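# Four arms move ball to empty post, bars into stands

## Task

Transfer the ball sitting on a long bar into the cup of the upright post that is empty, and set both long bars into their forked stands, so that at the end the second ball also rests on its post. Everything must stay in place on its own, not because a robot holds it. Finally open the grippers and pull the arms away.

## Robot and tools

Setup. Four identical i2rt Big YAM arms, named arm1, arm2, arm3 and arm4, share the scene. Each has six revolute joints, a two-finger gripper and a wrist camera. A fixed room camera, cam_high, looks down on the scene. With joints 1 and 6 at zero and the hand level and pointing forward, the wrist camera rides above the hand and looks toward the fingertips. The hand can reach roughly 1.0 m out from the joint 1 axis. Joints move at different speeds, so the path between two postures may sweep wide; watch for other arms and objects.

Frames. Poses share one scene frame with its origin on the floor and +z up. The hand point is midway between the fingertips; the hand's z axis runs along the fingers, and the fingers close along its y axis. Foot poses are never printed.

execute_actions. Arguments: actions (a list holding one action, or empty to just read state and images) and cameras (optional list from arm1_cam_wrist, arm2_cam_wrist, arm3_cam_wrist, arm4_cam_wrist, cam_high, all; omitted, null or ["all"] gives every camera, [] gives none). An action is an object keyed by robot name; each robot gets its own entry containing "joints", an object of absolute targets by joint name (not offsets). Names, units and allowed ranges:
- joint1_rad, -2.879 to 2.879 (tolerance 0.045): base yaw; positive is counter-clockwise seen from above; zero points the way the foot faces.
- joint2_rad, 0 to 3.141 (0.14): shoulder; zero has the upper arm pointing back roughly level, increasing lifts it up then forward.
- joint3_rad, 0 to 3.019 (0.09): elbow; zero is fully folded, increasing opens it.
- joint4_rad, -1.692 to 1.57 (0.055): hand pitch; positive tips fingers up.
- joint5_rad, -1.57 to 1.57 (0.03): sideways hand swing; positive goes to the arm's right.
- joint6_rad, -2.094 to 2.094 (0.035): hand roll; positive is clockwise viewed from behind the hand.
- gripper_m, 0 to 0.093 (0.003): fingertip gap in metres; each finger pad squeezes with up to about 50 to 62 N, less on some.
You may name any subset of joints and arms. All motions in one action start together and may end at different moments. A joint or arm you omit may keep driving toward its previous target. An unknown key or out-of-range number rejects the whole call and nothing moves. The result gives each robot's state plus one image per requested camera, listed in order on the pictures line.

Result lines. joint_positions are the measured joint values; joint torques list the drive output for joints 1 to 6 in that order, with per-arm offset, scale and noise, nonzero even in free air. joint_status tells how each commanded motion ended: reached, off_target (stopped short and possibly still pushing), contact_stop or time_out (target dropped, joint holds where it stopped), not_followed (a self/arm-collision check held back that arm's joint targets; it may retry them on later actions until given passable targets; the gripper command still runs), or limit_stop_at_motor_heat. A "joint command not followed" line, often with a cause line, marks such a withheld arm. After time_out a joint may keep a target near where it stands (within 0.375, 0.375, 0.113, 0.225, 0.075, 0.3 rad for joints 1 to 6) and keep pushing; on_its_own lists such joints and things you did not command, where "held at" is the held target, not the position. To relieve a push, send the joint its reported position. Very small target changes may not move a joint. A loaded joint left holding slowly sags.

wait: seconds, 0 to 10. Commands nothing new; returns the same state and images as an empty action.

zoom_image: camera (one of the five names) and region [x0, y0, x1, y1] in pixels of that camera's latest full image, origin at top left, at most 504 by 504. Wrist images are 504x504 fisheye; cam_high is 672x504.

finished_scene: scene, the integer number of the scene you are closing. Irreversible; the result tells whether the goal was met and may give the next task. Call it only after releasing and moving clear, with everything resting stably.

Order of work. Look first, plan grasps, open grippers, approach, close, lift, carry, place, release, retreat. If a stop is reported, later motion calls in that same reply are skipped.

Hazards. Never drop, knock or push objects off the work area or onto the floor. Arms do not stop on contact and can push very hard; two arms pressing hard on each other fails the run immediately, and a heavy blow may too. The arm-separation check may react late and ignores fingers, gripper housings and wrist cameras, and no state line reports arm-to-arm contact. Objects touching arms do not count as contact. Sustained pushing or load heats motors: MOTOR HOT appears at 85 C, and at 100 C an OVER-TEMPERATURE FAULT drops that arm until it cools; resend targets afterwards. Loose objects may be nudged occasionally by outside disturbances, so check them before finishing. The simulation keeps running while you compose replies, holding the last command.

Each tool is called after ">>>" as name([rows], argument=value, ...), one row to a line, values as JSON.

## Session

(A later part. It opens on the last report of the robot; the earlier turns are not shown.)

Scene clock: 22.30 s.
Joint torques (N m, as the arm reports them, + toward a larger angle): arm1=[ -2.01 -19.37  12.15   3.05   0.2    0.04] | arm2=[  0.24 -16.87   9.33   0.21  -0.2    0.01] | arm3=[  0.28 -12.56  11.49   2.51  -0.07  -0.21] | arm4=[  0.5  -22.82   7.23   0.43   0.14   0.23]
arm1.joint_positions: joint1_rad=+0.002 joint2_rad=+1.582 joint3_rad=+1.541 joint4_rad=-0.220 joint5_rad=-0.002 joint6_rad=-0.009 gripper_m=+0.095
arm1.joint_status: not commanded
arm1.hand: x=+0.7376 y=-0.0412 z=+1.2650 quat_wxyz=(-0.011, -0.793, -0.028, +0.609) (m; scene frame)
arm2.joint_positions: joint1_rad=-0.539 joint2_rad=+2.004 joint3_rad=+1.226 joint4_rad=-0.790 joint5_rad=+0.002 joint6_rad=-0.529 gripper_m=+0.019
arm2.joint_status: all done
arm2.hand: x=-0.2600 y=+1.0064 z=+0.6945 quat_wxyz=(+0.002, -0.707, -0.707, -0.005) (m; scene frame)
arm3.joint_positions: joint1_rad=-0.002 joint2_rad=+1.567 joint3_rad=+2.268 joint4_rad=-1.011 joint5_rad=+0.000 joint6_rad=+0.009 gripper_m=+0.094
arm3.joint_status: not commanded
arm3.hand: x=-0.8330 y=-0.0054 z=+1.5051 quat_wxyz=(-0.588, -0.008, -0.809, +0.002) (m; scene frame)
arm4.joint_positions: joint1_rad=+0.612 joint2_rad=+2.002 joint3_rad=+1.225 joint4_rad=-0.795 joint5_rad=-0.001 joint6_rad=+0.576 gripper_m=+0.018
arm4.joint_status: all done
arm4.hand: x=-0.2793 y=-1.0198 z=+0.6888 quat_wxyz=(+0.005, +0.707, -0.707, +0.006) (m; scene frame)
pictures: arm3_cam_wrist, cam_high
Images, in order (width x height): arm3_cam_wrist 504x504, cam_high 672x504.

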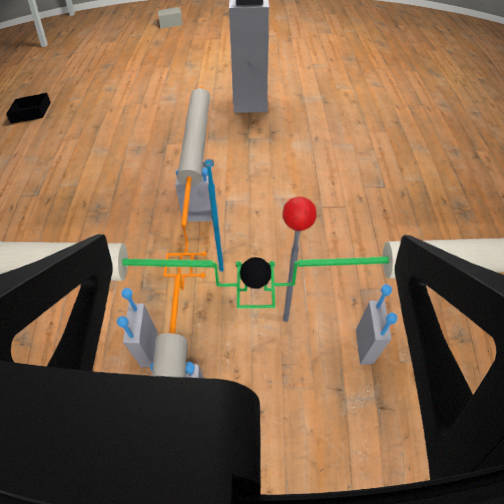

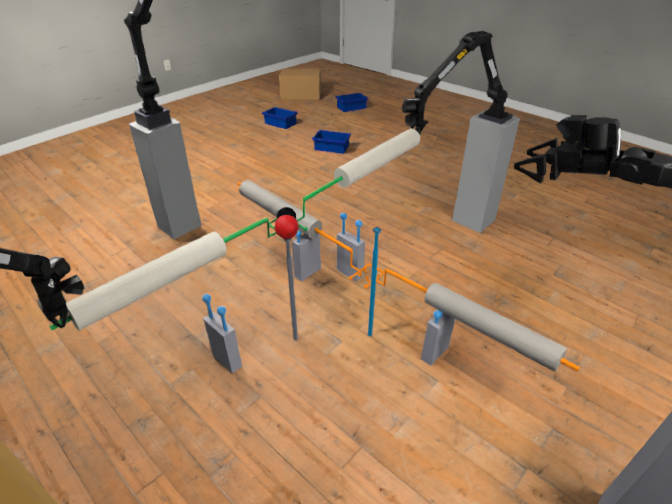

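>>> execute_actions([
  {"arm2":{"joints":{"joint2_rad":1.85,"joint3_rad":1.30,"joint4_rad":-0.95}},"arm4":{"joints":{"joint2_rad":1.865,"joint3_rad":1.295,"joint4_rad":-0.95}}},
], cameras=[])

>>> execute_actions([
  {"arm2":{"joints":{"joint2_rad":1.76,"joint3_rad":1.375,"joint4_rad":-1.115}},"arm4":{"joints":{"joint2_rad":1.77,"joint3_rad":1.37,"joint4_rad":-1.115}}},
], cameras=[])

>>> execute_actions([
  {"arm2":{"joints":{"joint2_rad":1.70,"joint3_rad":1.46,"joint4_rad":-1.26}},"arm4":{"joints":{"joint2_rad":1.71,"joint3_rad":1.46,"joint4_rad":-1.265}}},
], cameras=["arm3_cam_wrist","cam_high"])

Scene clock: 23.83 s.
Joint torques (N m, as the arm reports them, + toward a larger angle): arm1=[ -1.98 -19.34  12.16   3.11   0.21   0.04] | arm2=[  0.3  -16.    12.09  -0.38   0.08  -0.01] | arm3=[ -0.01 -12.19  11.3    2.59  -0.07  -0.2 ] | arm4=[  0.64 -21.88   9.09  -0.23  -0.15   0.22]
arm1.joint_positions: joint1_rad=+0.002 joint2_rad=+1.582 joint3_rad=+1.541 joint4_rad=-0.220 joint5_rad=-0.002 joint6_rad=-0.009 gripper_m=+0.095
arm1.joint_status: not commanded
arm1.hand: x=+0.7376 y=-0.0412 z=+1.2650 quat_wxyz=(-0.011, -0.793, -0.028, +0.609) (m; scene frame)
arm2.joint_positions: joint1_rad=-0.538 joint2_rad=+1.884 joint3_rad=+1.246 joint4_rad=-0.929 joint5_rad=-0.004 joint6_rad=-0.529 gripper_m=+0.019
arm2.joint_status: all done
arm2.hand: x=-0.2571 y=+1.0083 z=+0.7596 quat_wxyz=(-0.001, -0.707, -0.708, -0.004) (m; scene frame)
arm3.joint_positions: joint1_rad=-0.002 joint2_rad=+1.567 joint3_rad=+2.268 joint4_rad=-1.011 joint5_rad=+0.000 joint6_rad=+0.009 gripper_m=+0.094
arm3.joint_status: not commanded
arm3.hand: x=-0.8330 y=-0.0054 z=+1.5051 quat_wxyz=(-0.588, -0.008, -0.809, +0.002) (m; scene frame)
arm4.joint_positions: joint1_rad=+0.612 joint2_rad=+1.883 joint3_rad=+1.253 joint4_rad=-0.936 joint5_rad=+0.005 joint6_rad=+0.576 gripper_m=+0.018
arm4.joint_status: all done
arm4.hand: x=-0.2778 y=-1.0194 z=+0.7554 quat_wxyz=(+0.002, +0.707, -0.707, +0.004) (m; scene frame)
pictures: none
No camera images: the call's "cameras" was empty. Leave "cameras" out to get every camera's image.

Scene clock: 24.77 s.
Joint torques (N m, as the arm reports them, + toward a larger angle): arm1=[ -1.89 -19.32  12.12   3.08   0.2    0.05] | arm2=[  0.58 -16.16  13.52  -0.4    0.06   0.01] | arm3=[  0.31 -11.99  11.05   2.27  -0.04  -0.2 ] | arm4=[  0.4  -21.32  10.35  -0.19  -0.11   0.25]
arm1.joint_positions: joint1_rad=+0.002 joint2_rad=+1.582 joint3_rad=+1.541 joint4_rad=-0.220 joint5_rad=-0.002 joint6_rad=-0.009 gripper_m=+0.095
arm1.joint_status: not commanded
arm1.hand: x=+0.7376 y=-0.0412 z=+1.2650 quat_wxyz=(-0.011, -0.793, -0.028, +0.609) (m; scene frame)
arm2.joint_positions: joint1_rad=-0.537 joint2_rad=+1.801 joint3_rad=+1.314 joint4_rad=-1.091 joint5_rad=-0.004 joint6_rad=-0.529 gripper_m=+0.019
arm2.joint_status: all done
arm2.hand: x=-0.2568 y=+1.0085 z=+0.8221 quat_wxyz=(+0.001, -0.706, -0.708, -0.010) (m; scene frame)
arm3.joint_positions: joint1_rad=-0.002 joint2_rad=+1.567 joint3_rad=+2.268 joint4_rad=-1.011 joint5_rad=+0.000 joint6_rad=+0.009 gripper_m=+0.094
arm3.joint_status: not commanded
arm3.hand: x=-0.8330 y=-0.0054 z=+1.5051 quat_wxyz=(-0.588, -0.008, -0.809, +0.002) (m; scene frame)
arm4.joint_positions: joint1_rad=+0.612 joint2_rad=+1.794 joint3_rad=+1.320 joint4_rad=-1.100 joint5_rad=+0.006 joint6_rad=+0.576 gripper_m=+0.018
arm4.joint_status: all done
arm4.hand: x=-0.2770 y=-1.0196 z=+0.8208 quat_wxyz=(+0.002, +0.707, -0.707, +0.007) (m; scene frame)
pictures: none
No camera images: the call's "cameras" was empty. Leave "cameras" out to get every camera's image.

Scene clock: 25.70 s.
Joint torques (N m, as the arm reports them, + toward a larger angle): arm1=[ -1.9  -19.32  12.11   3.09   0.2    0.03] | arm2=[  0.32 -16.31  14.34  -0.42   0.08   0.01] | arm3=[ -0.64 -12.8   11.26   2.44  -0.08  -0.17] | arm4=[  1.02 -22.14  11.1   -0.31  -0.13   0.23]
arm1.joint_positions: joint1_rad=+0.002 joint2_rad=+1.582 joint3_rad=+1.541 joint4_rad=-0.220 joint5_rad=-0.002 joint6_rad=-0.009 gripper_m=+0.095
arm1.joint_status: not commanded
arm1.hand: x=+0.7376 y=-0.0412 z=+1.2650 quat_wxyz=(-0.011, -0.793, -0.028, +0.609) (m; scene frame)
arm2.joint_positions: joint1_rad=-0.537 joint2_rad=+1.746 joint3_rad=+1.392 joint4_rad=-1.234 joint5_rad=-0.004 joint6_rad=-0.529 gripper_m=+0.019
arm2.joint_status: all done
arm2.hand: x=-0.2566 y=+1.0090 z=+0.8762 quat_wxyz=(+0.002, -0.706, -0.708, -0.015) (m; scene frame)
arm3.joint_positions: joint1_rad=-0.002 joint2_rad=+1.567 joint3_rad=+2.268 joint4_rad=-1.011 joint5_rad=+0.000 joint6_rad=+0.009 gripper_m=+0.094
arm3.joint_status: not commanded
arm3.hand: x=-0.8330 y=-0.0054 z=+1.5051 quat_wxyz=(-0.588, -0.008, -0.809, +0.002) (m; scene frame)
arm4.joint_positions: joint1_rad=+0.612 joint2_rad=+1.741 joint3_rad=+1.404 joint4_rad=-1.247 joint5_rad=+0.006 joint6_rad=+0.577 gripper_m=+0.018
arm4.joint_status: all done
arm4.hand: x=-0.2766 y=-1.0196 z=+0.8765 quat_wxyz=(+0.003, +0.707, -0.708, +0.012) (m; scene frame)
pictures: arm3_cam_wrist, cam_high
Images, in order (width x height): arm3_cam_wrist 504x504, cam_high 672x504.

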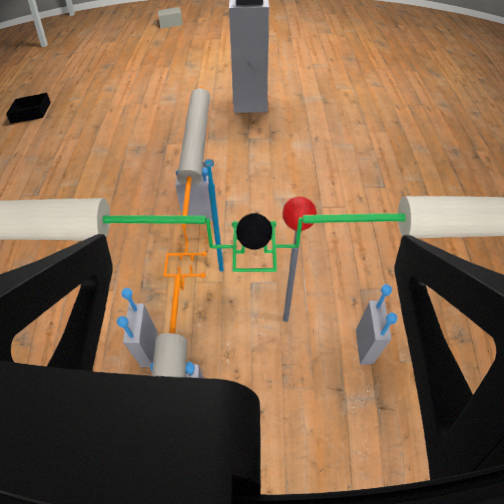

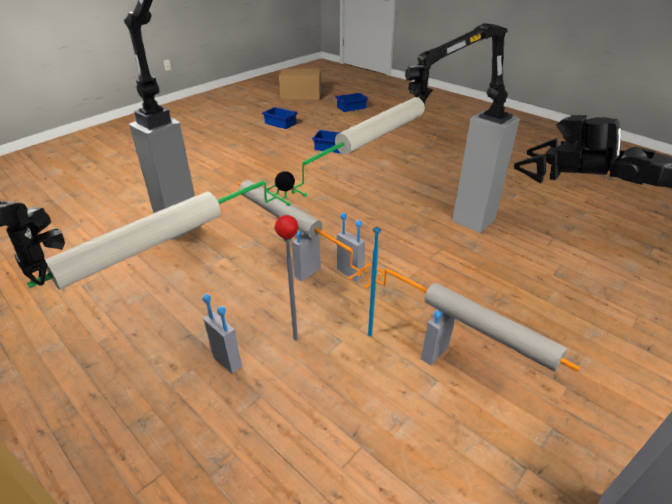

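>>> execute_actions([
  {"arm2":{"joints":{"joint1_rad":-0.515,"joint2_rad":1.60,"joint3_rad":1.315,"joint4_rad":-1.22,"joint6_rad":-0.507}},"arm4":{"joints":{"joint1_rad":0.52,"joint2_rad":1.74,"joint3_rad":1.495,"joint4_rad":-1.26,"joint6_rad":0.48}}},
], cameras=[])

>>> execute_actions([
  {"arm2":{"joints":{"joint1_rad":-0.493,"joint2_rad":1.495,"joint3_rad":1.18,"joint4_rad":-1.19,"joint6_rad":-0.48}},"arm4":{"joints":{"joint1_rad":0.428,"joint2_rad":1.763,"joint3_rad":1.523,"joint4_rad":-1.265,"joint6_rad":0.385}}},
], cameras=["arm3_cam_wrist","cam_high"])

Scene clock: 27.97 s.
Joint torques (N m, as the arm reports them, + toward a larger angle): arm1=[ -1.9  -19.43  12.17   3.08   0.2    0.05] | arm2=[  1.09 -14.96  11.28   0.68  -0.06   0.07] | arm3=[  0.38 -12.39  11.35   2.51  -0.1   -0.2 ] | arm4=[  0.51 -21.28  11.86   0.13   0.01  -0.03]
arm1.joint_positions: joint1_rad=+0.002 joint2_rad=+1.582 joint3_rad=+1.541 joint4_rad=-0.220 joint5_rad=-0.002 joint6_rad=-0.009 gripper_m=+0.095
arm1.joint_status: not commanded
arm1.hand: x=+0.7376 y=-0.0412 z=+1.2650 quat_wxyz=(-0.011, -0.793, -0.028, +0.609) (m; scene frame)
arm2.joint_positions: joint1_rad=-0.520 joint2_rad=+1.646 joint3_rad=+1.285 joint4_rad=-1.227 joint5_rad=-0.002 joint6_rad=-0.515 gripper_m=+0.019
arm2.joint_status: all done
arm2.hand: x=-0.2308 y=+1.0376 z=+0.8854 quat_wxyz=(+0.003, -0.705, -0.709, -0.015) (m; scene frame)
arm3.joint_positions: joint1_rad=-0.002 joint2_rad=+1.567 joint3_rad=+2.268 joint4_rad=-1.011 joint5_rad=+0.000 joint6_rad=+0.009 gripper_m=+0.094
arm3.joint_status: not commanded
arm3.hand: x=-0.8330 y=-0.0054 z=+1.5051 quat_wxyz=(-0.588, -0.008, -0.809, +0.002) (m; scene frame)
arm4.joint_positions: joint1_rad=+0.516 joint2_rad=+1.760 joint3_rad=+1.427 joint4_rad=-1.253 joint5_rad=+0.003 joint6_rad=+0.477 gripper_m=+0.018
arm4.joint_status: all done
arm4.hand: x=-0.2377 y=-0.9892 z=+0.8749 quat_wxyz=(+0.006, +0.708, -0.706, +0.013) (m; scene frame)
pictures: none
No camera images: the call's "cameras" was empty. Leave "cameras" out to get every camera's image.

Scene clock: 28.83 s.
Joint torques (N m, as the arm reports them, + toward a larger angle): arm1=[ -1.92 -19.4   12.15   3.05   0.21   0.06] | arm2=[  0.51 -12.86  10.92   0.45  -0.02   0.13] | arm3=[  0.22 -12.23  11.2    2.1   -0.01  -0.14] | arm4=[  0.93 -22.41  11.48   0.05  -0.12   0.06]
arm1.joint_positions: joint1_rad=+0.002 joint2_rad=+1.582 joint3_rad=+1.541 joint4_rad=-0.220 joint5_rad=-0.002 joint6_rad=-0.009 gripper_m=+0.095
arm1.joint_status: not commanded
arm1.hand: x=+0.7376 y=-0.0412 z=+1.2650 quat_wxyz=(-0.011, -0.793, -0.028, +0.609) (m; scene frame)
arm2.joint_positions: joint1_rad=-0.493 joint2_rad=+1.539 joint3_rad=+1.154 joint4_rad=-1.195 joint5_rad=-0.001 joint6_rad=-0.491 gripper_m=+0.019
arm2.joint_status: all done
arm2.hand: x=-0.2003 y=+1.0685 z=+0.8858 quat_wxyz=(+0.002, -0.704, -0.710, -0.011) (m; scene frame)
arm3.joint_positions: joint1_rad=-0.002 joint2_rad=+1.567 joint3_rad=+2.268 joint4_rad=-1.011 joint5_rad=+0.000 joint6_rad=+0.009 gripper_m=+0.094
arm3.joint_status: not commanded
arm3.hand: x=-0.8330 y=-0.0054 z=+1.5051 quat_wxyz=(-0.588, -0.008, -0.809, +0.002) (m; scene frame)
arm4.joint_positions: joint1_rad=+0.421 joint2_rad=+1.785 joint3_rad=+1.462 joint4_rad=-1.257 joint5_rad=+0.005 joint6_rad=+0.378 gripper_m=+0.018
arm4.joint_status: all done
arm4.hand: x=-0.1970 y=-0.9576 z=+0.8750 quat_wxyz=(+0.004, +0.709, -0.705, +0.010) (m; scene frame)
pictures: arm3_cam_wrist, cam_high
Images, in order (width x height): arm3_cam_wrist 504x504, cam_high 672x504.

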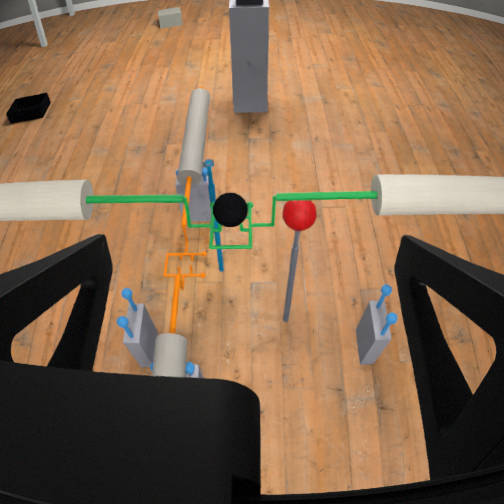

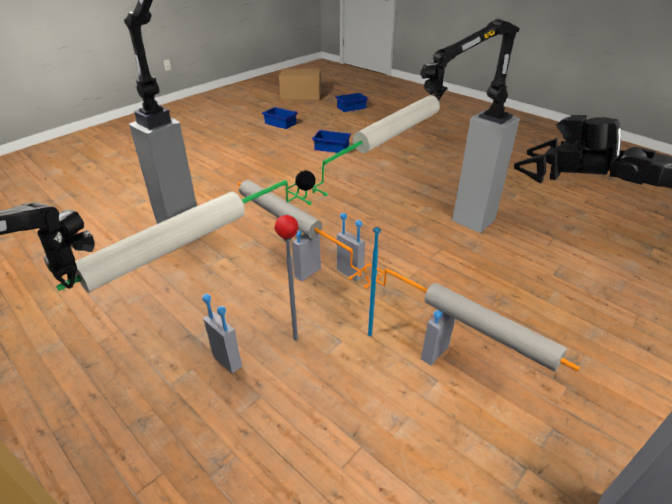

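>>> execute_actions([
  {"arm2":{"joints":{"joint1_rad":-0.40,"joint2_rad":1.39,"joint3_rad":1.07,"joint4_rad":-1.19,"joint6_rad":-0.385}},"arm4":{"joints":{"joint1_rad":0.33,"joint2_rad":1.765,"joint3_rad":1.535,"joint4_rad":-1.265,"joint6_rad":0.295}}},
], cameras=[])

>>> execute_actions([
  {"arm2":{"joints":{"joint1_rad":-0.294,"joint2_rad":1.30,"joint3_rad":0.975,"joint4_rad":-1.185,"joint6_rad":-0.28}},"arm4":{"joints":{"joint1_rad":0.232,"joint2_rad":1.775,"joint3_rad":1.55,"joint4_rad":-1.27,"joint6_rad":0.195}}},
], cameras=[])

>>> execute_actions([
  {"arm2":{"joints":{"joint1_rad":-0.16,"joint2_rad":1.235,"joint3_rad":0.912,"joint4_rad":-1.195,"joint6_rad":-0.145}},"arm4":{"joints":{"joint1_rad":0.138,"joint2_rad":1.795,"joint3_rad":1.58,"joint4_rad":-1.28,"joint6_rad":0.10}}},
], cameras=[])

>>> execute_actions([
  {"arm2":{"joints":{"joint1_rad":-0.008,"joint2_rad":1.185,"joint3_rad":0.87,"joint4_rad":-1.2,"joint6_rad":0.005}},"arm4":{"joints":{"joint1_rad":0.046,"joint2_rad":1.82,"joint3_rad":1.617,"joint4_rad":-1.29,"joint6_rad":0.01}}},
], cameras=[])

>>> execute_actions([
  {"arm2":{"joints":{"joint1_rad":0.225,"joint2_rad":1.17,"joint3_rad":0.86,"joint4_rad":-1.205,"joint6_rad":0.24}},"arm4":{"joints":{"joint1_rad":-0.076,"joint2_rad":1.865,"joint3_rad":1.685,"joint4_rad":-1.31,"joint6_rad":-0.115}}},
], cameras=[])

>>> execute_actions([
  {"arm2":{"joints":{"joint1_rad":0.44,"joint2_rad":1.24,"joint3_rad":0.925,"joint4_rad":-1.195,"joint6_rad":0.455}},"arm4":{"joints":{"joint1_rad":-0.193,"joint2_rad":1.905,"joint3_rad":1.745,"joint4_rad":-1.33,"joint6_rad":-0.232}}},
], cameras=["arm1_cam_wrist","arm3_cam_wrist","cam_high"])

Scene clock: 30.67 s.
Joint torques (N m, as the arm reports them, + toward a larger angle): arm1=[ -1.96 -19.35  12.13   3.03   0.21   0.04] | arm2=[  0.18 -11.88  11.21   0.2   -0.04   0.1 ] | arm3=[  0.29 -12.82  11.23   2.28  -0.07  -0.11] | arm4=[  0.55 -22.08  11.51   0.24  -0.13   0.08]
arm1.joint_positions: joint1_rad=+0.002 joint2_rad=+1.582 joint3_rad=+1.541 joint4_rad=-0.220 joint5_rad=-0.002 joint6_rad=-0.009 gripper_m=+0.095
arm1.joint_status: not commanded
arm1.hand: x=+0.7376 y=-0.0412 z=+1.2650 quat_wxyz=(-0.011, -0.793, -0.028, +0.609) (m; scene frame)
arm2.joint_positions: joint1_rad=-0.392 joint2_rad=+1.427 joint3_rad=+1.041 joint4_rad=-1.185 joint5_rad=-0.001 joint6_rad=-0.391 gripper_m=+0.019
arm2.joint_status: all done
arm2.hand: x=-0.1457 y=+1.0883 z=+0.8896 quat_wxyz=(+0.001, -0.704, -0.710, -0.007) (m; scene frame)
arm3.joint_positions: joint1_rad=-0.002 joint2_rad=+1.567 joint3_rad=+2.268 joint4_rad=-1.011 joint5_rad=+0.000 joint6_rad=+0.009 gripper_m=+0.094
arm3.joint_status: not commanded
arm3.hand: x=-0.8330 y=-0.0054 z=+1.5051 quat_wxyz=(-0.588, -0.008, -0.809, +0.002) (m; scene frame)
arm4.joint_positions: joint1_rad=+0.324 joint2_rad=+1.786 joint3_rad=+1.476 joint4_rad=-1.260 joint5_rad=+0.005 joint6_rad=+0.286 gripper_m=+0.018
arm4.joint_status: all done
arm4.hand: x=-0.1498 y=-0.9367 z=+0.8790 quat_wxyz=(+0.002, +0.707, -0.707, +0.006) (m; scene frame)
pictures: none
No camera images: the call's "cameras" was empty. Leave "cameras" out to get every camera's image.

Scene clock: 31.53 s.
Joint torques (N m, as the arm reports them, + toward a larger angle): arm1=[ -2.02 -19.41  12.17   3.05   0.21   0.04] | arm2=[-0.02 -9.76 10.87  0.23 -0.03  0.07] | arm3=[  0.36 -13.5   11.07   2.38  -0.11  -0.15] | arm4=[  0.98 -22.26  11.1    0.05  -0.21   0.09]
arm1.joint_positions: joint1_rad=+0.002 joint2_rad=+1.582 joint3_rad=+1.541 joint4_rad=-0.220 joint5_rad=-0.002 joint6_rad=-0.009 gripper_m=+0.095
arm1.joint_status: not commanded
arm1.hand: x=+0.7376 y=-0.0412 z=+1.2650 quat_wxyz=(-0.011, -0.793, -0.028, +0.609) (m; scene frame)
arm2.joint_positions: joint1_rad=-0.287 joint2_rad=+1.336 joint3_rad=+0.950 joint4_rad=-1.178 joint5_rad=-0.001 joint6_rad=-0.286 gripper_m=+0.019
arm2.joint_status: all done
arm2.hand: x=-0.0981 y=+1.1070 z=+0.8899 quat_wxyz=(-0.001, -0.704, -0.711, -0.004) (m; scene frame)
arm3.joint_positions: joint1_rad=-0.002 joint2_rad=+1.567 joint3_rad=+2.268 joint4_rad=-1.011 joint5_rad=+0.000 joint6_rad=+0.009 gripper_m=+0.094
arm3.joint_status: not commanded
arm3.hand: x=-0.8330 y=-0.0054 z=+1.5051 quat_wxyz=(-0.588, -0.008, -0.809, +0.002) (m; scene frame)
arm4.joint_positions: joint1_rad=+0.224 joint2_rad=+1.797 joint3_rad=+1.496 joint4_rad=-1.259 joint5_rad=+0.006 joint6_rad=+0.185 gripper_m=+0.018
arm4.joint_status: all done
arm4.hand: x=-0.0993 y=-0.9173 z=+0.8803 quat_wxyz=(-0.001, +0.708, -0.706, +0.003) (m; scene frame)
pictures: none
No camera images: the call's "cameras" was empty. Leave "cameras" out to get every camera's image.

Scene clock: 32.40 s.
Joint torques (N m, as the arm reports them, + toward a larger angle): arm1=[ -1.94 -19.32  12.14   3.07   0.21   0.04] | arm2=[ 0.83 -9.23 10.69 -0.08 -0.13  0.07] | arm3=[ -0.03 -12.61  11.29   2.46  -0.05  -0.21] | arm4=[  0.86 -22.98  11.25  -0.01  -0.23   0.03]
arm1.joint_positions: joint1_rad=+0.002 joint2_rad=+1.582 joint3_rad=+1.541 joint4_rad=-0.220 joint5_rad=-0.002 joint6_rad=-0.009 gripper_m=+0.095
arm1.joint_status: not commanded
arm1.hand: x=+0.7376 y=-0.0412 z=+1.2650 quat_wxyz=(-0.011, -0.793, -0.028, +0.609) (m; scene frame)
arm2.joint_positions: joint1_rad=-0.156 joint2_rad=+1.273 joint3_rad=+0.888 joint4_rad=-1.180 joint5_rad=+0.002 joint6_rad=-0.154 gripper_m=+0.019
arm2.joint_status: all done
arm2.hand: x=-0.0495 y=+1.1213 z=+0.8886 quat_wxyz=(+0.000, -0.704, -0.710, -0.004) (m; scene frame)
arm3.joint_positions: joint1_rad=-0.002 joint2_rad=+1.567 joint3_rad=+2.268 joint4_rad=-1.011 joint5_rad=+0.000 joint6_rad=+0.009 gripper_m=+0.094
arm3.joint_status: not commanded
arm3.hand: x=-0.8330 y=-0.0054 z=+1.5051 quat_wxyz=(-0.588, -0.008, -0.809, +0.002) (m; scene frame)
arm4.joint_positions: joint1_rad=+0.132 joint2_rad=+1.818 joint3_rad=+1.525 joint4_rad=-1.268 joint5_rad=+0.006 joint6_rad=+0.093 gripper_m=+0.018
arm4.joint_status: all done
arm4.hand: x=-0.0509 y=-0.9023 z=+0.8798 quat_wxyz=(-0.001, +0.708, -0.706, +0.004) (m; scene frame)
pictures: none
No camera images: the call's "cameras" was empty. Leave "cameras" out to get every camera's image.

Scene clock: 33.30 s.
Joint torques (N m, as the arm reports them, + toward a larger angle): arm1=[ -1.93 -19.44  12.16   3.12   0.21   0.03] | arm2=[ 0.9  -8.68 10.8  -0.21 -0.2   0.08] | arm3=[  0.24 -12.03  11.28   2.29  -0.02  -0.2 ] | arm4=[  0.46 -23.16  11.53  -0.22  -0.24   0.03]
arm1.joint_positions: joint1_rad=+0.002 joint2_rad=+1.582 joint3_rad=+1.541 joint4_rad=-0.220 joint5_rad=-0.002 joint6_rad=-0.009 gripper_m=+0.095
arm1.joint_status: not commanded
arm1.hand: x=+0.7376 y=-0.0412 z=+1.2650 quat_wxyz=(-0.011, -0.793, -0.028, +0.609) (m; scene frame)
arm2.joint_positions: joint1_rad=-0.006 joint2_rad=+1.224 joint3_rad=+0.848 joint4_rad=-1.180 joint5_rad=+0.003 joint6_rad=-0.004 gripper_m=+0.019
arm2.joint_status: all done
arm2.hand: x=-0.0003 y=+1.1328 z=+0.8898 quat_wxyz=(-0.003, -0.704, -0.710, +0.000) (m; scene frame)
arm3.joint_positions: joint1_rad=-0.002 joint2_rad=+1.567 joint3_rad=+2.268 joint4_rad=-1.011 joint5_rad=+0.000 joint6_rad=+0.009 gripper_m=+0.094
arm3.joint_status: not commanded
arm3.hand: x=-0.8330 y=-0.0054 z=+1.5051 quat_wxyz=(-0.588, -0.008, -0.809, +0.002) (m; scene frame)
arm4.joint_positions: joint1_rad=+0.041 joint2_rad=+1.843 joint3_rad=+1.557 joint4_rad=-1.273 joint5_rad=+0.007 joint6_rad=+0.003 gripper_m=+0.018
arm4.joint_status: all done
arm4.hand: x=-0.0011 y=-0.8898 z=+0.8782 quat_wxyz=(-0.002, +0.708, -0.706, +0.004) (m; scene frame)
pictures: none
No camera images: the call's "cameras" was empty. Leave "cameras" out to get every camera's image.

Scene clock: 34.30 s.
Joint torques (N m, as the arm reports them, + toward a larger angle): arm1=[ -1.87 -19.23  12.13   3.04   0.2    0.04] | arm2=[ 1.07 -8.77 11.3   0.02 -0.33  0.11] | arm3=[  0.49 -12.05  11.26   2.23  -0.09  -0.16] | arm4=[  0.26 -24.95  10.85  -0.29  -0.23   0.03]
arm1.joint_positions: joint1_rad=+0.002 joint2_rad=+1.582 joint3_rad=+1.541 joint4_rad=-0.220 joint5_rad=-0.002 joint6_rad=-0.009 gripper_m=+0.095
arm1.joint_status: not commanded
arm1.hand: x=+0.7376 y=-0.0412 z=+1.2650 quat_wxyz=(-0.011, -0.793, -0.028, +0.609) (m; scene frame)
arm2.joint_positions: joint1_rad=+0.224 joint2_rad=+1.212 joint3_rad=+0.830 joint4_rad=-1.193 joint5_rad=+0.007 joint6_rad=+0.227 gripper_m=+0.019
arm2.joint_status: all done
arm2.hand: x=+0.0685 y=+1.1506 z=+0.8875 quat_wxyz=(+0.005, -0.705, -0.709, -0.005) (m; scene frame)
arm3.joint_positions: joint1_rad=-0.002 joint2_rad=+1.567 joint3_rad=+2.268 joint4_rad=-1.011 joint5_rad=+0.000 joint6_rad=+0.009 gripper_m=+0.094
arm3.joint_status: not commanded
arm3.hand: x=-0.8330 y=-0.0054 z=+1.5051 quat_wxyz=(-0.588, -0.008, -0.809, +0.002) (m; scene frame)
arm4.joint_positions: joint1_rad=-0.082 joint2_rad=+1.895 joint3_rad=+1.637 joint4_rad=-1.290 joint5_rad=+0.007 joint6_rad=-0.122 gripper_m=+0.018
arm4.joint_status: all done
arm4.hand: x=+0.0703 y=-0.8709 z=+0.8792 quat_wxyz=(-0.006, +0.708, -0.706, +0.001) (m; scene frame)
pictures: none
No camera images: the call's "cameras" was empty. Leave "cameras" out to get every camera's image.

Scene clock: 35.27 s.
Joint torques (N m, as the arm reports them, + toward a larger angle): arm1=[ -1.98 -19.23  12.17   3.01   0.19   0.04] | arm2=[ 1.53 -8.37 12.79 -0.07 -0.49  0.14] | arm3=[ -0.11 -12.2   11.31   2.2   -0.02  -0.15] | arm4=[  0.31 -26.18  10.91  -0.51  -0.23  -0.05]
arm1.joint_positions: joint1_rad=+0.002 joint2_rad=+1.582 joint3_rad=+1.541 joint4_rad=-0.220 joint5_rad=-0.002 joint6_rad=-0.009 gripper_m=+0.095
arm1.joint_status: not commanded
arm1.hand: x=+0.7376 y=-0.0412 z=+1.2650 quat_wxyz=(-0.011, -0.793, -0.028, +0.609) (m; scene frame)
arm2.joint_positions: joint1_rad=+0.434 joint2_rad=+1.264 joint3_rad=+0.875 joint4_rad=-1.183 joint5_rad=+0.010 joint6_rad=+0.440 gripper_m=+0.019
arm2.joint_status: all done
arm2.hand: x=+0.1371 y=+1.1538 z=+0.8888 quat_wxyz=(+0.003, -0.706, -0.709, -0.002) (m; scene frame)
arm3.joint_positions: joint1_rad=-0.002 joint2_rad=+1.567 joint3_rad=+2.268 joint4_rad=-1.011 joint5_rad=+0.000 joint6_rad=+0.009 gripper_m=+0.094
arm3.joint_status: not commanded
arm3.hand: x=-0.8330 y=-0.0054 z=+1.5051 quat_wxyz=(-0.588, -0.008, -0.809, +0.002) (m; scene frame)
arm4.joint_positions: joint1_rad=-0.194 joint2_rad=+1.935 joint3_rad=+1.697 joint4_rad=-1.307 joint5_rad=+0.006 joint6_rad=-0.234 gripper_m=+0.018
arm4.joint_status: all done
arm4.hand: x=+0.1378 y=-0.8665 z=+0.8789 quat_wxyz=(-0.008, +0.708, -0.706, +0.001) (m; scene frame)
pictures: arm1_cam_wrist, arm3_cam_wrist, cam_high
Images, in order (width x height): arm1_cam_wrist 504x504, arm3_cam_wrist 504x504, cam_high 672x504.

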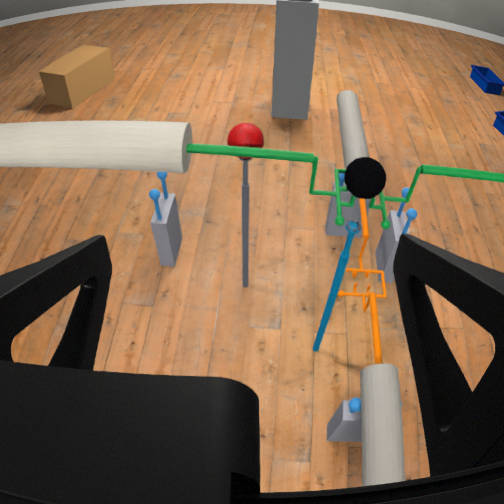

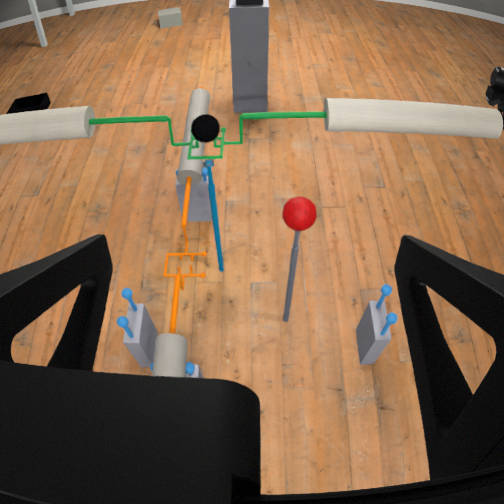

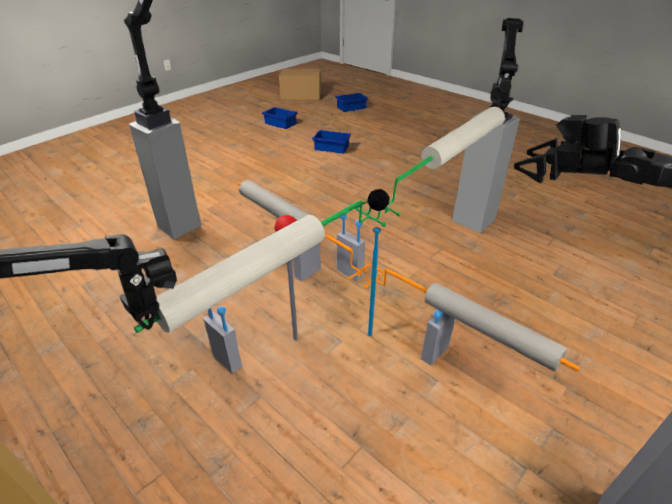

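>>> execute_actions([
  {"arm2":{"joints":{"joint2_rad":1.31,"joint3_rad":0.835,"joint4_rad":-1.055}},"arm4":{"joints":{"joint2_rad":1.94,"joint3_rad":1.675,"joint4_rad":-1.245}}},
], cameras=[])

>>> execute_actions([
  {"arm2":{"joints":{"joint2_rad":1.375,"joint3_rad":0.77,"joint4_rad":-0.925}},"arm4":{"joints":{"joint2_rad":1.975,"joint3_rad":1.63,"joint4_rad":-1.17}}},
], cameras=["arm1_cam_wrist","arm3_cam_wrist","cam_high"])

>>> zoom_image(camera="cam_high", region=[320, 170, 440, 270])

>>> zoom_image(camera="arm1_cam_wrist", region=[280, 150, 440, 290])

>>> zoom_image(camera="arm3_cam_wrist", region=[150, 110, 270, 210])

Scene clock: 36.97 s.
Joint torques (N m, as the arm reports them, + toward a larger angle): arm1=[ -1.79 -19.51  12.14   3.03   0.21   0.04] | arm2=[ 0.84 -9.31 10.05  0.66 -0.49  0.11] | arm3=[  0.58 -11.8   11.28   2.5   -0.01  -0.25] | arm4=[  0.16 -26.53   8.6    0.27  -0.2   -0.02]
arm1.joint_positions: joint1_rad=+0.002 joint2_rad=+1.582 joint3_rad=+1.541 joint4_rad=-0.220 joint5_rad=-0.002 joint6_rad=-0.009 gripper_m=+0.095
arm1.joint_status: not commanded
arm1.hand: x=+0.7376 y=-0.0412 z=+1.2650 quat_wxyz=(-0.011, -0.793, -0.028, +0.609) (m; scene frame)
arm2.joint_positions: joint1_rad=+0.434 joint2_rad=+1.340 joint3_rad=+0.813 joint4_rad=-1.061 joint5_rad=+0.009 joint6_rad=+0.442 gripper_m=+0.019
arm2.joint_status: all done
arm2.hand: x=+0.1382 y=+1.1530 z=+0.8437 quat_wxyz=(+0.011, -0.706, -0.708, -0.005) (m; scene frame)
arm3.joint_positions: joint1_rad=-0.002 joint2_rad=+1.567 joint3_rad=+2.268 joint4_rad=-1.011 joint5_rad=+0.000 joint6_rad=+0.009 gripper_m=+0.094
arm3.joint_status: not commanded
arm3.hand: x=-0.8330 y=-0.0054 z=+1.5051 quat_wxyz=(-0.588, -0.008, -0.809, +0.002) (m; scene frame)
arm4.joint_positions: joint1_rad=-0.194 joint2_rad=+1.979 joint3_rad=+1.656 joint4_rad=-1.241 joint5_rad=+0.006 joint6_rad=-0.234 gripper_m=+0.018
arm4.joint_status: all done
arm4.hand: x=+0.1379 y=-0.8667 z=+0.8385 quat_wxyz=(+0.000, +0.708, -0.706, +0.006) (m; scene frame)
pictures: none
No camera images: the call's "cameras" was empty. Leave "cameras" out to get every camera's image.

Scene clock: 37.80 s.
Joint torques (N m, as the arm reports them, + toward a larger angle): arm1=[ -1.97 -19.25  12.12   3.1    0.2    0.03] | arm2=[ 1.68 -8.87  8.96  0.5  -0.46  0.13] | arm3=[  0.07 -12.53  11.36   2.56  -0.09  -0.14] | arm4=[  0.05 -26.74   8.23   0.14  -0.2   -0.06]
arm1.joint_positions: joint1_rad=+0.002 joint2_rad=+1.582 joint3_rad=+1.541 joint4_rad=-0.220 joint5_rad=-0.002 joint6_rad=-0.009 gripper_m=+0.095
arm1.joint_status: not commanded
arm1.hand: x=+0.7376 y=-0.0412 z=+1.2650 quat_wxyz=(-0.011, -0.793, -0.028, +0.609) (m; scene frame)
arm2.joint_positions: joint1_rad=+0.434 joint2_rad=+1.401 joint3_rad=+0.753 joint4_rad=-0.932 joint5_rad=+0.009 joint6_rad=+0.442 gripper_m=+0.019
arm2.joint_status: all done
arm2.hand: x=+0.1386 y=+1.1532 z=+0.8060 quat_wxyz=(+0.007, -0.706, -0.708, -0.003) (m; scene frame)
arm3.joint_positions: joint1_rad=-0.002 joint2_rad=+1.567 joint3_rad=+2.268 joint4_rad=-1.011 joint5_rad=+0.000 joint6_rad=+0.009 gripper_m=+0.094
arm3.joint_status: not commanded
arm3.hand: x=-0.8330 y=-0.0054 z=+1.5051 quat_wxyz=(-0.588, -0.008, -0.809, +0.002) (m; scene frame)
arm4.joint_positions: joint1_rad=-0.194 joint2_rad=+2.007 joint3_rad=+1.614 joint4_rad=-1.165 joint5_rad=+0.006 joint6_rad=-0.234 gripper_m=+0.018
arm4.joint_status: all done
arm4.hand: x=+0.1381 y=-0.8664 z=+0.8071 quat_wxyz=(-0.002, +0.708, -0.706, +0.005) (m; scene frame)
pictures: arm1_cam_wrist, arm3_cam_wrist, cam_high
Images, in order (width x height): arm1_cam_wrist 504x504, arm3_cam_wrist 504x504, cam_high 672x504.

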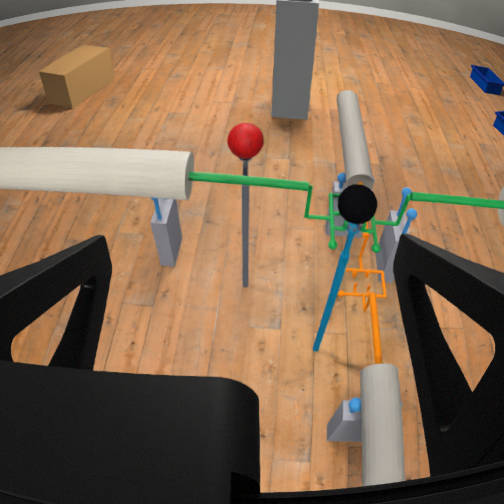

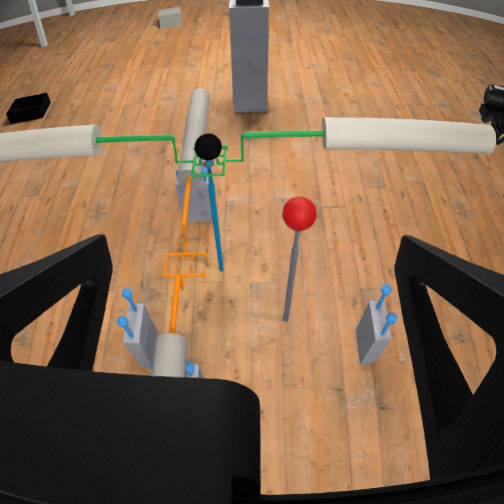

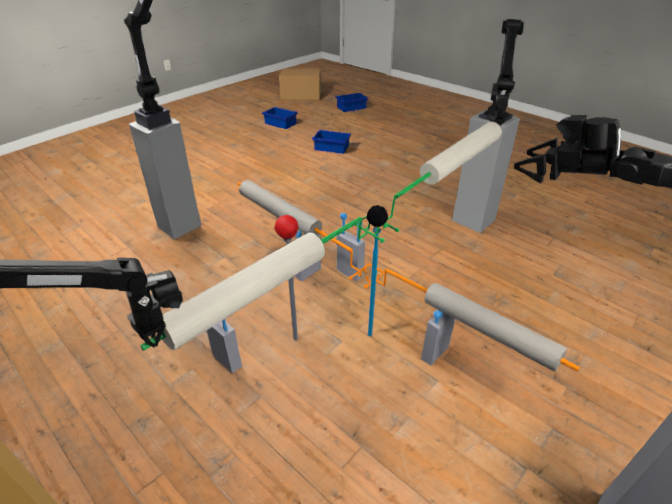

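Region (320, 170, 440, 270) of cam_high's 672x504 image, scaled by 4.200, with more detail than that image has.

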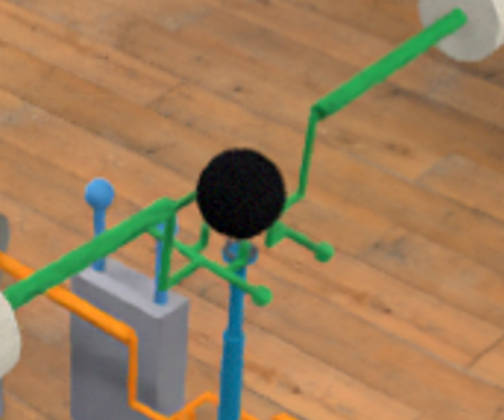

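Region (280, 150, 440, 290) of arm1_cam_wrist's 504x504 image, scaled by 3.150, with more detail than that image has; it fills the top 441 rows of this view, and the rest is white.

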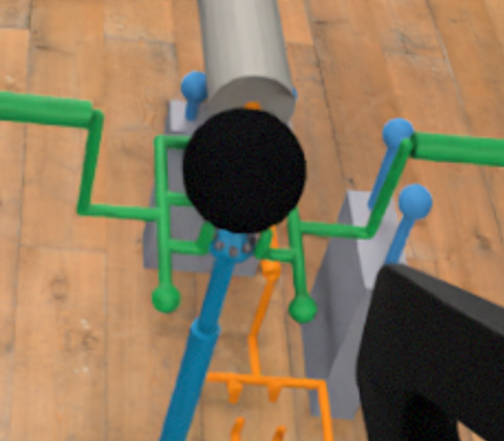

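Region (150, 110, 270, 210) of arm3_cam_wrist's 504x504 image, scaled by 4.200, with more detail than that image has.

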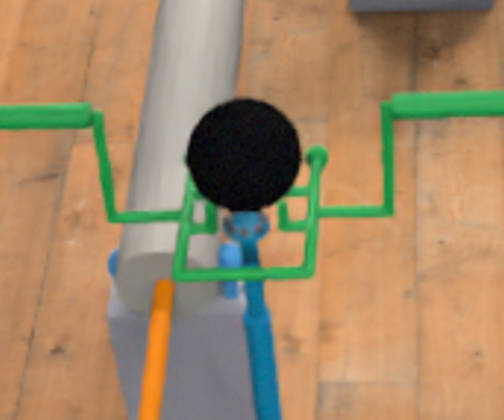

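>>> execute_actions([
  {"arm2":{"joints":{"joint1_rad":0.45,"joint2_rad":1.415,"joint3_rad":0.732,"joint4_rad":-0.845}},"arm4":{"joints":{"joint2_rad":2.025,"joint3_rad":1.66,"joint4_rad":-1.14}}},
], cameras=["arm1_cam_wrist","arm3_cam_wrist","cam_high"])

>>> zoom_image(camera="arm1_cam_wrist", region=[280, 150, 440, 290])

>>> zoom_image(camera="arm3_cam_wrist", region=[150, 110, 270, 210])

Scene clock: 39.23 s.
Joint torques (N m, as the arm reports them, + toward a larger angle): arm1=[ -1.93 -19.49  12.12   3.06   0.2    0.04] | arm2=[ 2.02 -8.58  8.45  0.66 -0.45  0.11] | arm3=[  0.06 -11.7   11.48   2.24  -0.08  -0.14] | arm4=[  0.32 -26.68  10.17   0.17  -0.2   -0.04]
arm1.joint_positions: joint1_rad=+0.002 joint2_rad=+1.582 joint3_rad=+1.541 joint4_rad=-0.220 joint5_rad=-0.002 joint6_rad=-0.009 gripper_m=+0.095
arm1.joint_status: not commanded
arm1.hand: x=+0.7376 y=-0.0412 z=+1.2650 quat_wxyz=(-0.011, -0.793, -0.028, +0.609) (m; scene frame)
arm2.joint_positions: joint1_rad=+0.438 joint2_rad=+1.435 joint3_rad=+0.717 joint4_rad=-0.855 joint5_rad=+0.009 joint6_rad=+0.444 gripper_m=+0.019
arm2.joint_status: all done
arm2.hand: x=+0.1387 y=+1.1560 z=+0.7849 quat_wxyz=(+0.004, -0.706, -0.709, -0.002) (m; scene frame)
arm3.joint_positions: joint1_rad=-0.002 joint2_rad=+1.567 joint3_rad=+2.268 joint4_rad=-1.011 joint5_rad=+0.000 joint6_rad=+0.009 gripper_m=+0.094
arm3.joint_status: not commanded
arm3.hand: x=-0.8330 y=-0.0054 z=+1.5051 quat_wxyz=(-0.588, -0.008, -0.809, +0.002) (m; scene frame)
arm4.joint_positions: joint1_rad=-0.194 joint2_rad=+2.055 joint3_rad=+1.614 joint4_rad=-1.134 joint5_rad=+0.006 joint6_rad=-0.234 gripper_m=+0.018
arm4.joint_status: all done
arm4.hand: x=+0.1389 y=-0.8635 z=+0.7792 quat_wxyz=(+0.005, +0.708, -0.706, +0.009) (m; scene frame)
pictures: arm1_cam_wrist, arm3_cam_wrist, cam_high
Images, in order (width x height): arm1_cam_wrist 504x504, arm3_cam_wrist 504x504, cam_high 672x504.

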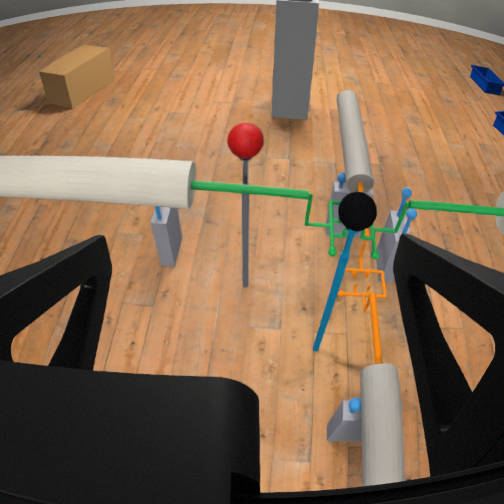

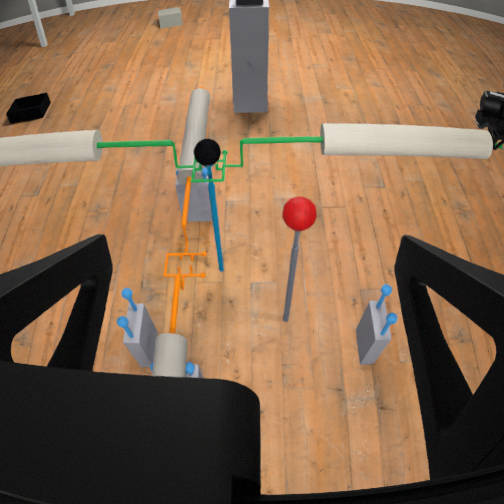

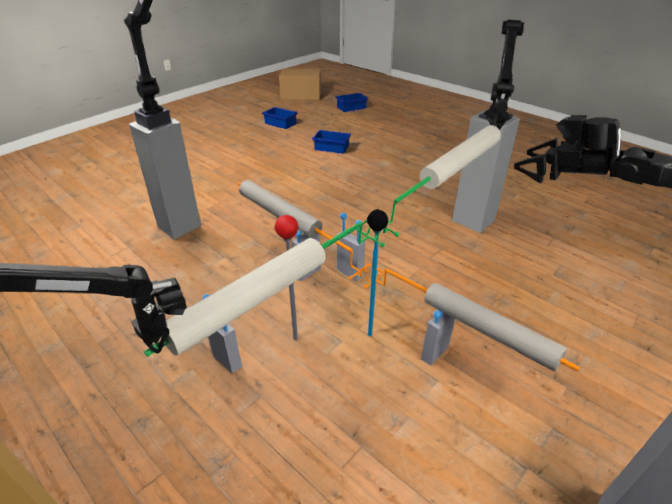

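Region (280, 150, 440, 290) of arm1_cam_wrist's 504x504 image, scaled by 3.150, with more detail than that image has; it fills the top 441 rows of this view, and the rest is white.

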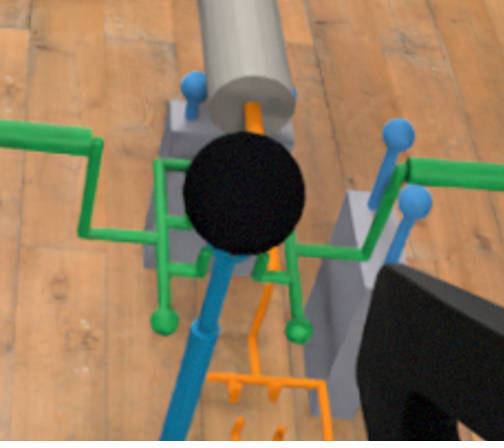

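Region (150, 110, 270, 210) of arm3_cam_wrist's 504x504 image, scaled by 4.200, with more detail than that image has.

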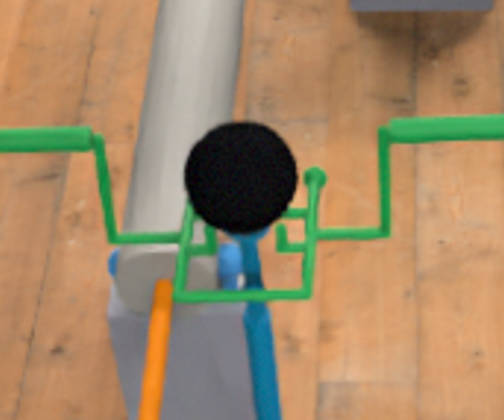

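>>> execute_actions([
  {"arm2":{"joints":{"joint2_rad":1.485,"joint3_rad":0.697,"joint4_rad":-0.74}},"arm4":{"joints":{"joint2_rad":2.058,"joint3_rad":1.615,"joint4_rad":-1.08}}},
], cameras=["arm1_cam_wrist"])

>>> execute_actions([
  {"arm2":{"joints":{"joint2_rad":1.58,"joint3_rad":0.67,"joint4_rad":-0.62}},"arm4":{"joints":{"joint2_rad":2.106,"joint3_rad":1.59,"joint4_rad":-1.01}}},
], cameras=["arm1_cam_wrist","arm3_cam_wrist","cam_high"])

>>> zoom_image(camera="arm1_cam_wrist", region=[280, 150, 440, 290])

Scene clock: 40.67 s.
Joint torques (N m, as the arm reports them, + toward a larger angle): arm1=[ -1.9  -19.36  12.12   3.05   0.2    0.04] | arm2=[ 1.98 -8.98  7.88  0.89 -0.49  0.12] | arm3=[  0.52 -12.72  11.21   2.38  -0.02  -0.19] | arm4=[  0.15 -26.48   7.93   0.57  -0.22  -0.01]
arm1.joint_positions: joint1_rad=+0.002 joint2_rad=+1.582 joint3_rad=+1.541 joint4_rad=-0.220 joint5_rad=-0.002 joint6_rad=-0.009 gripper_m=+0.095
arm1.joint_status: not commanded
arm1.hand: x=+0.7376 y=-0.0412 z=+1.2650 quat_wxyz=(-0.011, -0.793, -0.028, +0.609) (m; scene frame)
arm2.joint_positions: joint1_rad=+0.439 joint2_rad=+1.508 joint3_rad=+0.681 joint4_rad=-0.754 joint5_rad=+0.009 joint6_rad=+0.445 gripper_m=+0.019
arm2.joint_status: all done
arm2.hand: x=+0.1381 y=+1.1593 z=+0.7532 quat_wxyz=(+0.008, -0.705, -0.709, -0.004) (m; scene frame)
arm3.joint_positions: joint1_rad=-0.002 joint2_rad=+1.567 joint3_rad=+2.268 joint4_rad=-1.011 joint5_rad=+0.000 joint6_rad=+0.009 gripper_m=+0.094
arm3.joint_status: not commanded
arm3.hand: x=-0.8330 y=-0.0054 z=+1.5051 quat_wxyz=(-0.588, -0.008, -0.809, +0.002) (m; scene frame)
arm4.joint_positions: joint1_rad=-0.194 joint2_rad=+2.079 joint3_rad=+1.599 joint4_rad=-1.083 joint5_rad=+0.006 joint6_rad=-0.234 gripper_m=+0.018
arm4.joint_status: all done
arm4.hand: x=+0.1397 y=-0.8601 z=+0.7604 quat_wxyz=(+0.000, +0.708, -0.706, +0.006) (m; scene frame)
pictures: arm1_cam_wrist
Images, in order (width x height): arm1_cam_wrist 504x504.

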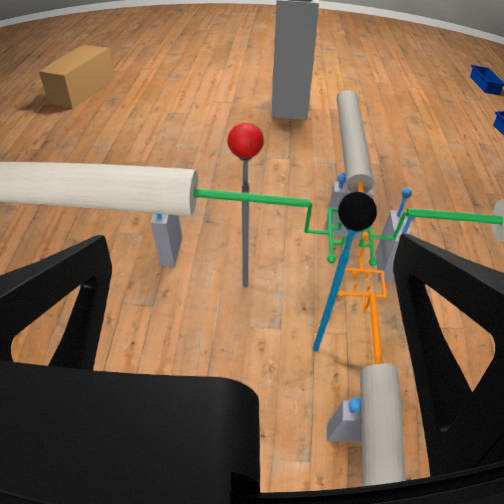

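Scene clock: 41.50 s.
Joint torques (N m, as the arm reports them, + toward a larger angle): arm1=[ -1.9  -19.25  12.12   3.05   0.2    0.04] | arm2=[ 1.25 -9.66  6.82  0.87 -0.44  0.1 ] | arm3=[  0.4  -12.75  11.15   2.25   0.01  -0.19] | arm4=[  0.27 -27.07   7.41   0.5   -0.21  -0.02]
arm1.joint_positions: joint1_rad=+0.002 joint2_rad=+1.582 joint3_rad=+1.541 joint4_rad=-0.220 joint5_rad=-0.002 joint6_rad=-0.009 gripper_m=+0.095
arm1.joint_status: not commanded
arm1.hand: x=+0.7376 y=-0.0412 z=+1.2650 quat_wxyz=(-0.011, -0.793, -0.028, +0.609) (m; scene frame)
arm2.joint_positions: joint1_rad=+0.439 joint2_rad=+1.604 joint3_rad=+0.659 joint4_rad=-0.634 joint5_rad=+0.009 joint6_rad=+0.445 gripper_m=+0.019
arm2.joint_status: all done
arm2.hand: x=+0.1391 y=+1.1581 z=+0.7184 quat_wxyz=(+0.007, -0.706, -0.709, -0.003) (m; scene frame)
arm3.joint_positions: joint1_rad=-0.002 joint2_rad=+1.567 joint3_rad=+2.268 joint4_rad=-1.011 joint5_rad=+0.000 joint6_rad=+0.009 gripper_m=+0.094
arm3.joint_status: not commanded
arm3.hand: x=-0.8330 y=-0.0054 z=+1.5051 quat_wxyz=(-0.588, -0.008, -0.809, +0.002) (m; scene frame)
arm4.joint_positions: joint1_rad=-0.194 joint2_rad=+2.136 joint3_rad=+1.575 joint4_rad=-1.010 joint5_rad=+0.006 joint6_rad=-0.234 gripper_m=+0.018
arm4.joint_status: all done
arm4.hand: x=+0.1396 y=-0.8615 z=+0.7194 quat_wxyz=(+0.003, +0.708, -0.706, +0.008) (m; scene frame)
pictures: arm1_cam_wrist, arm3_cam_wrist, cam_high
Images, in order (width x height): arm1_cam_wrist 504x504, arm3_cam_wrist 504x504, cam_high 672x504.

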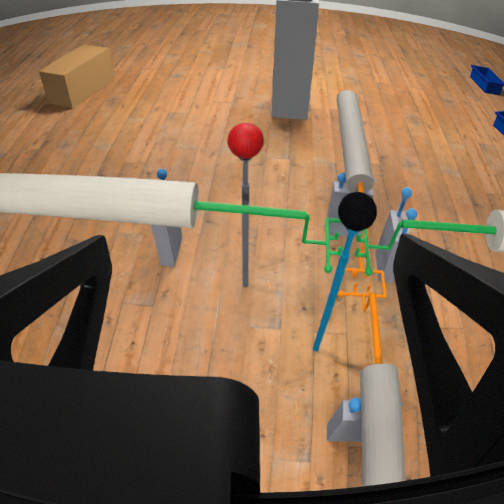

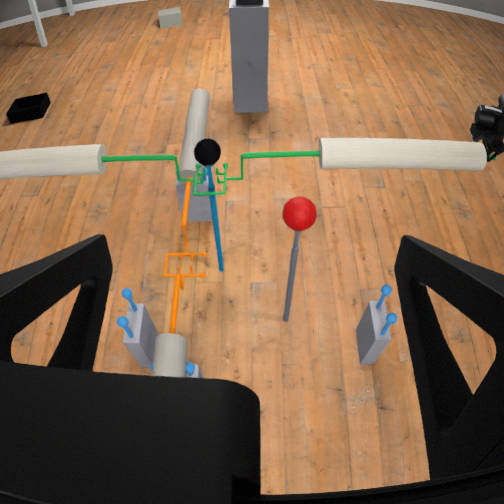

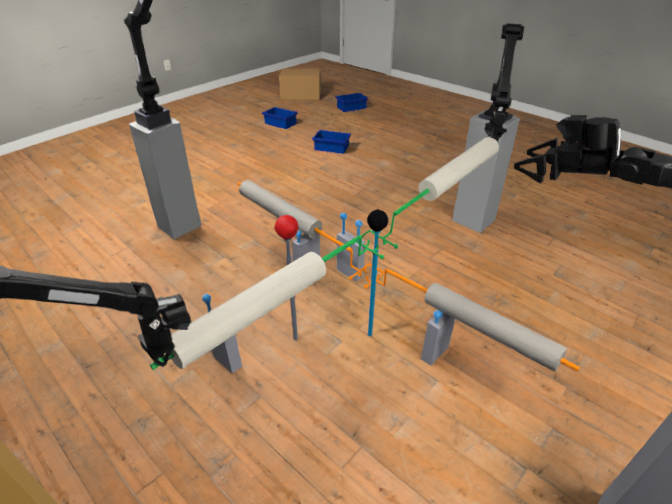

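Region (280, 150, 440, 290) of arm1_cam_wrist's 504x504 image, scaled by 3.150, with more detail than that image has; it fills the top 441 rows of this view, and the rest is white.

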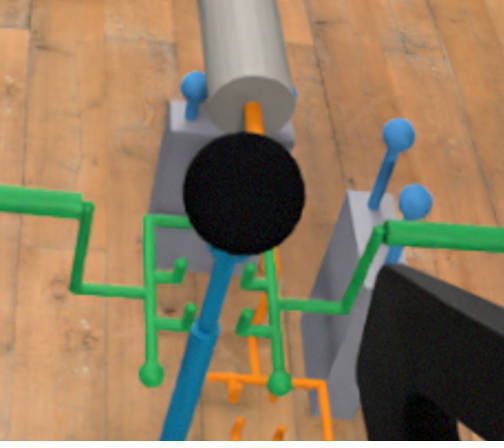

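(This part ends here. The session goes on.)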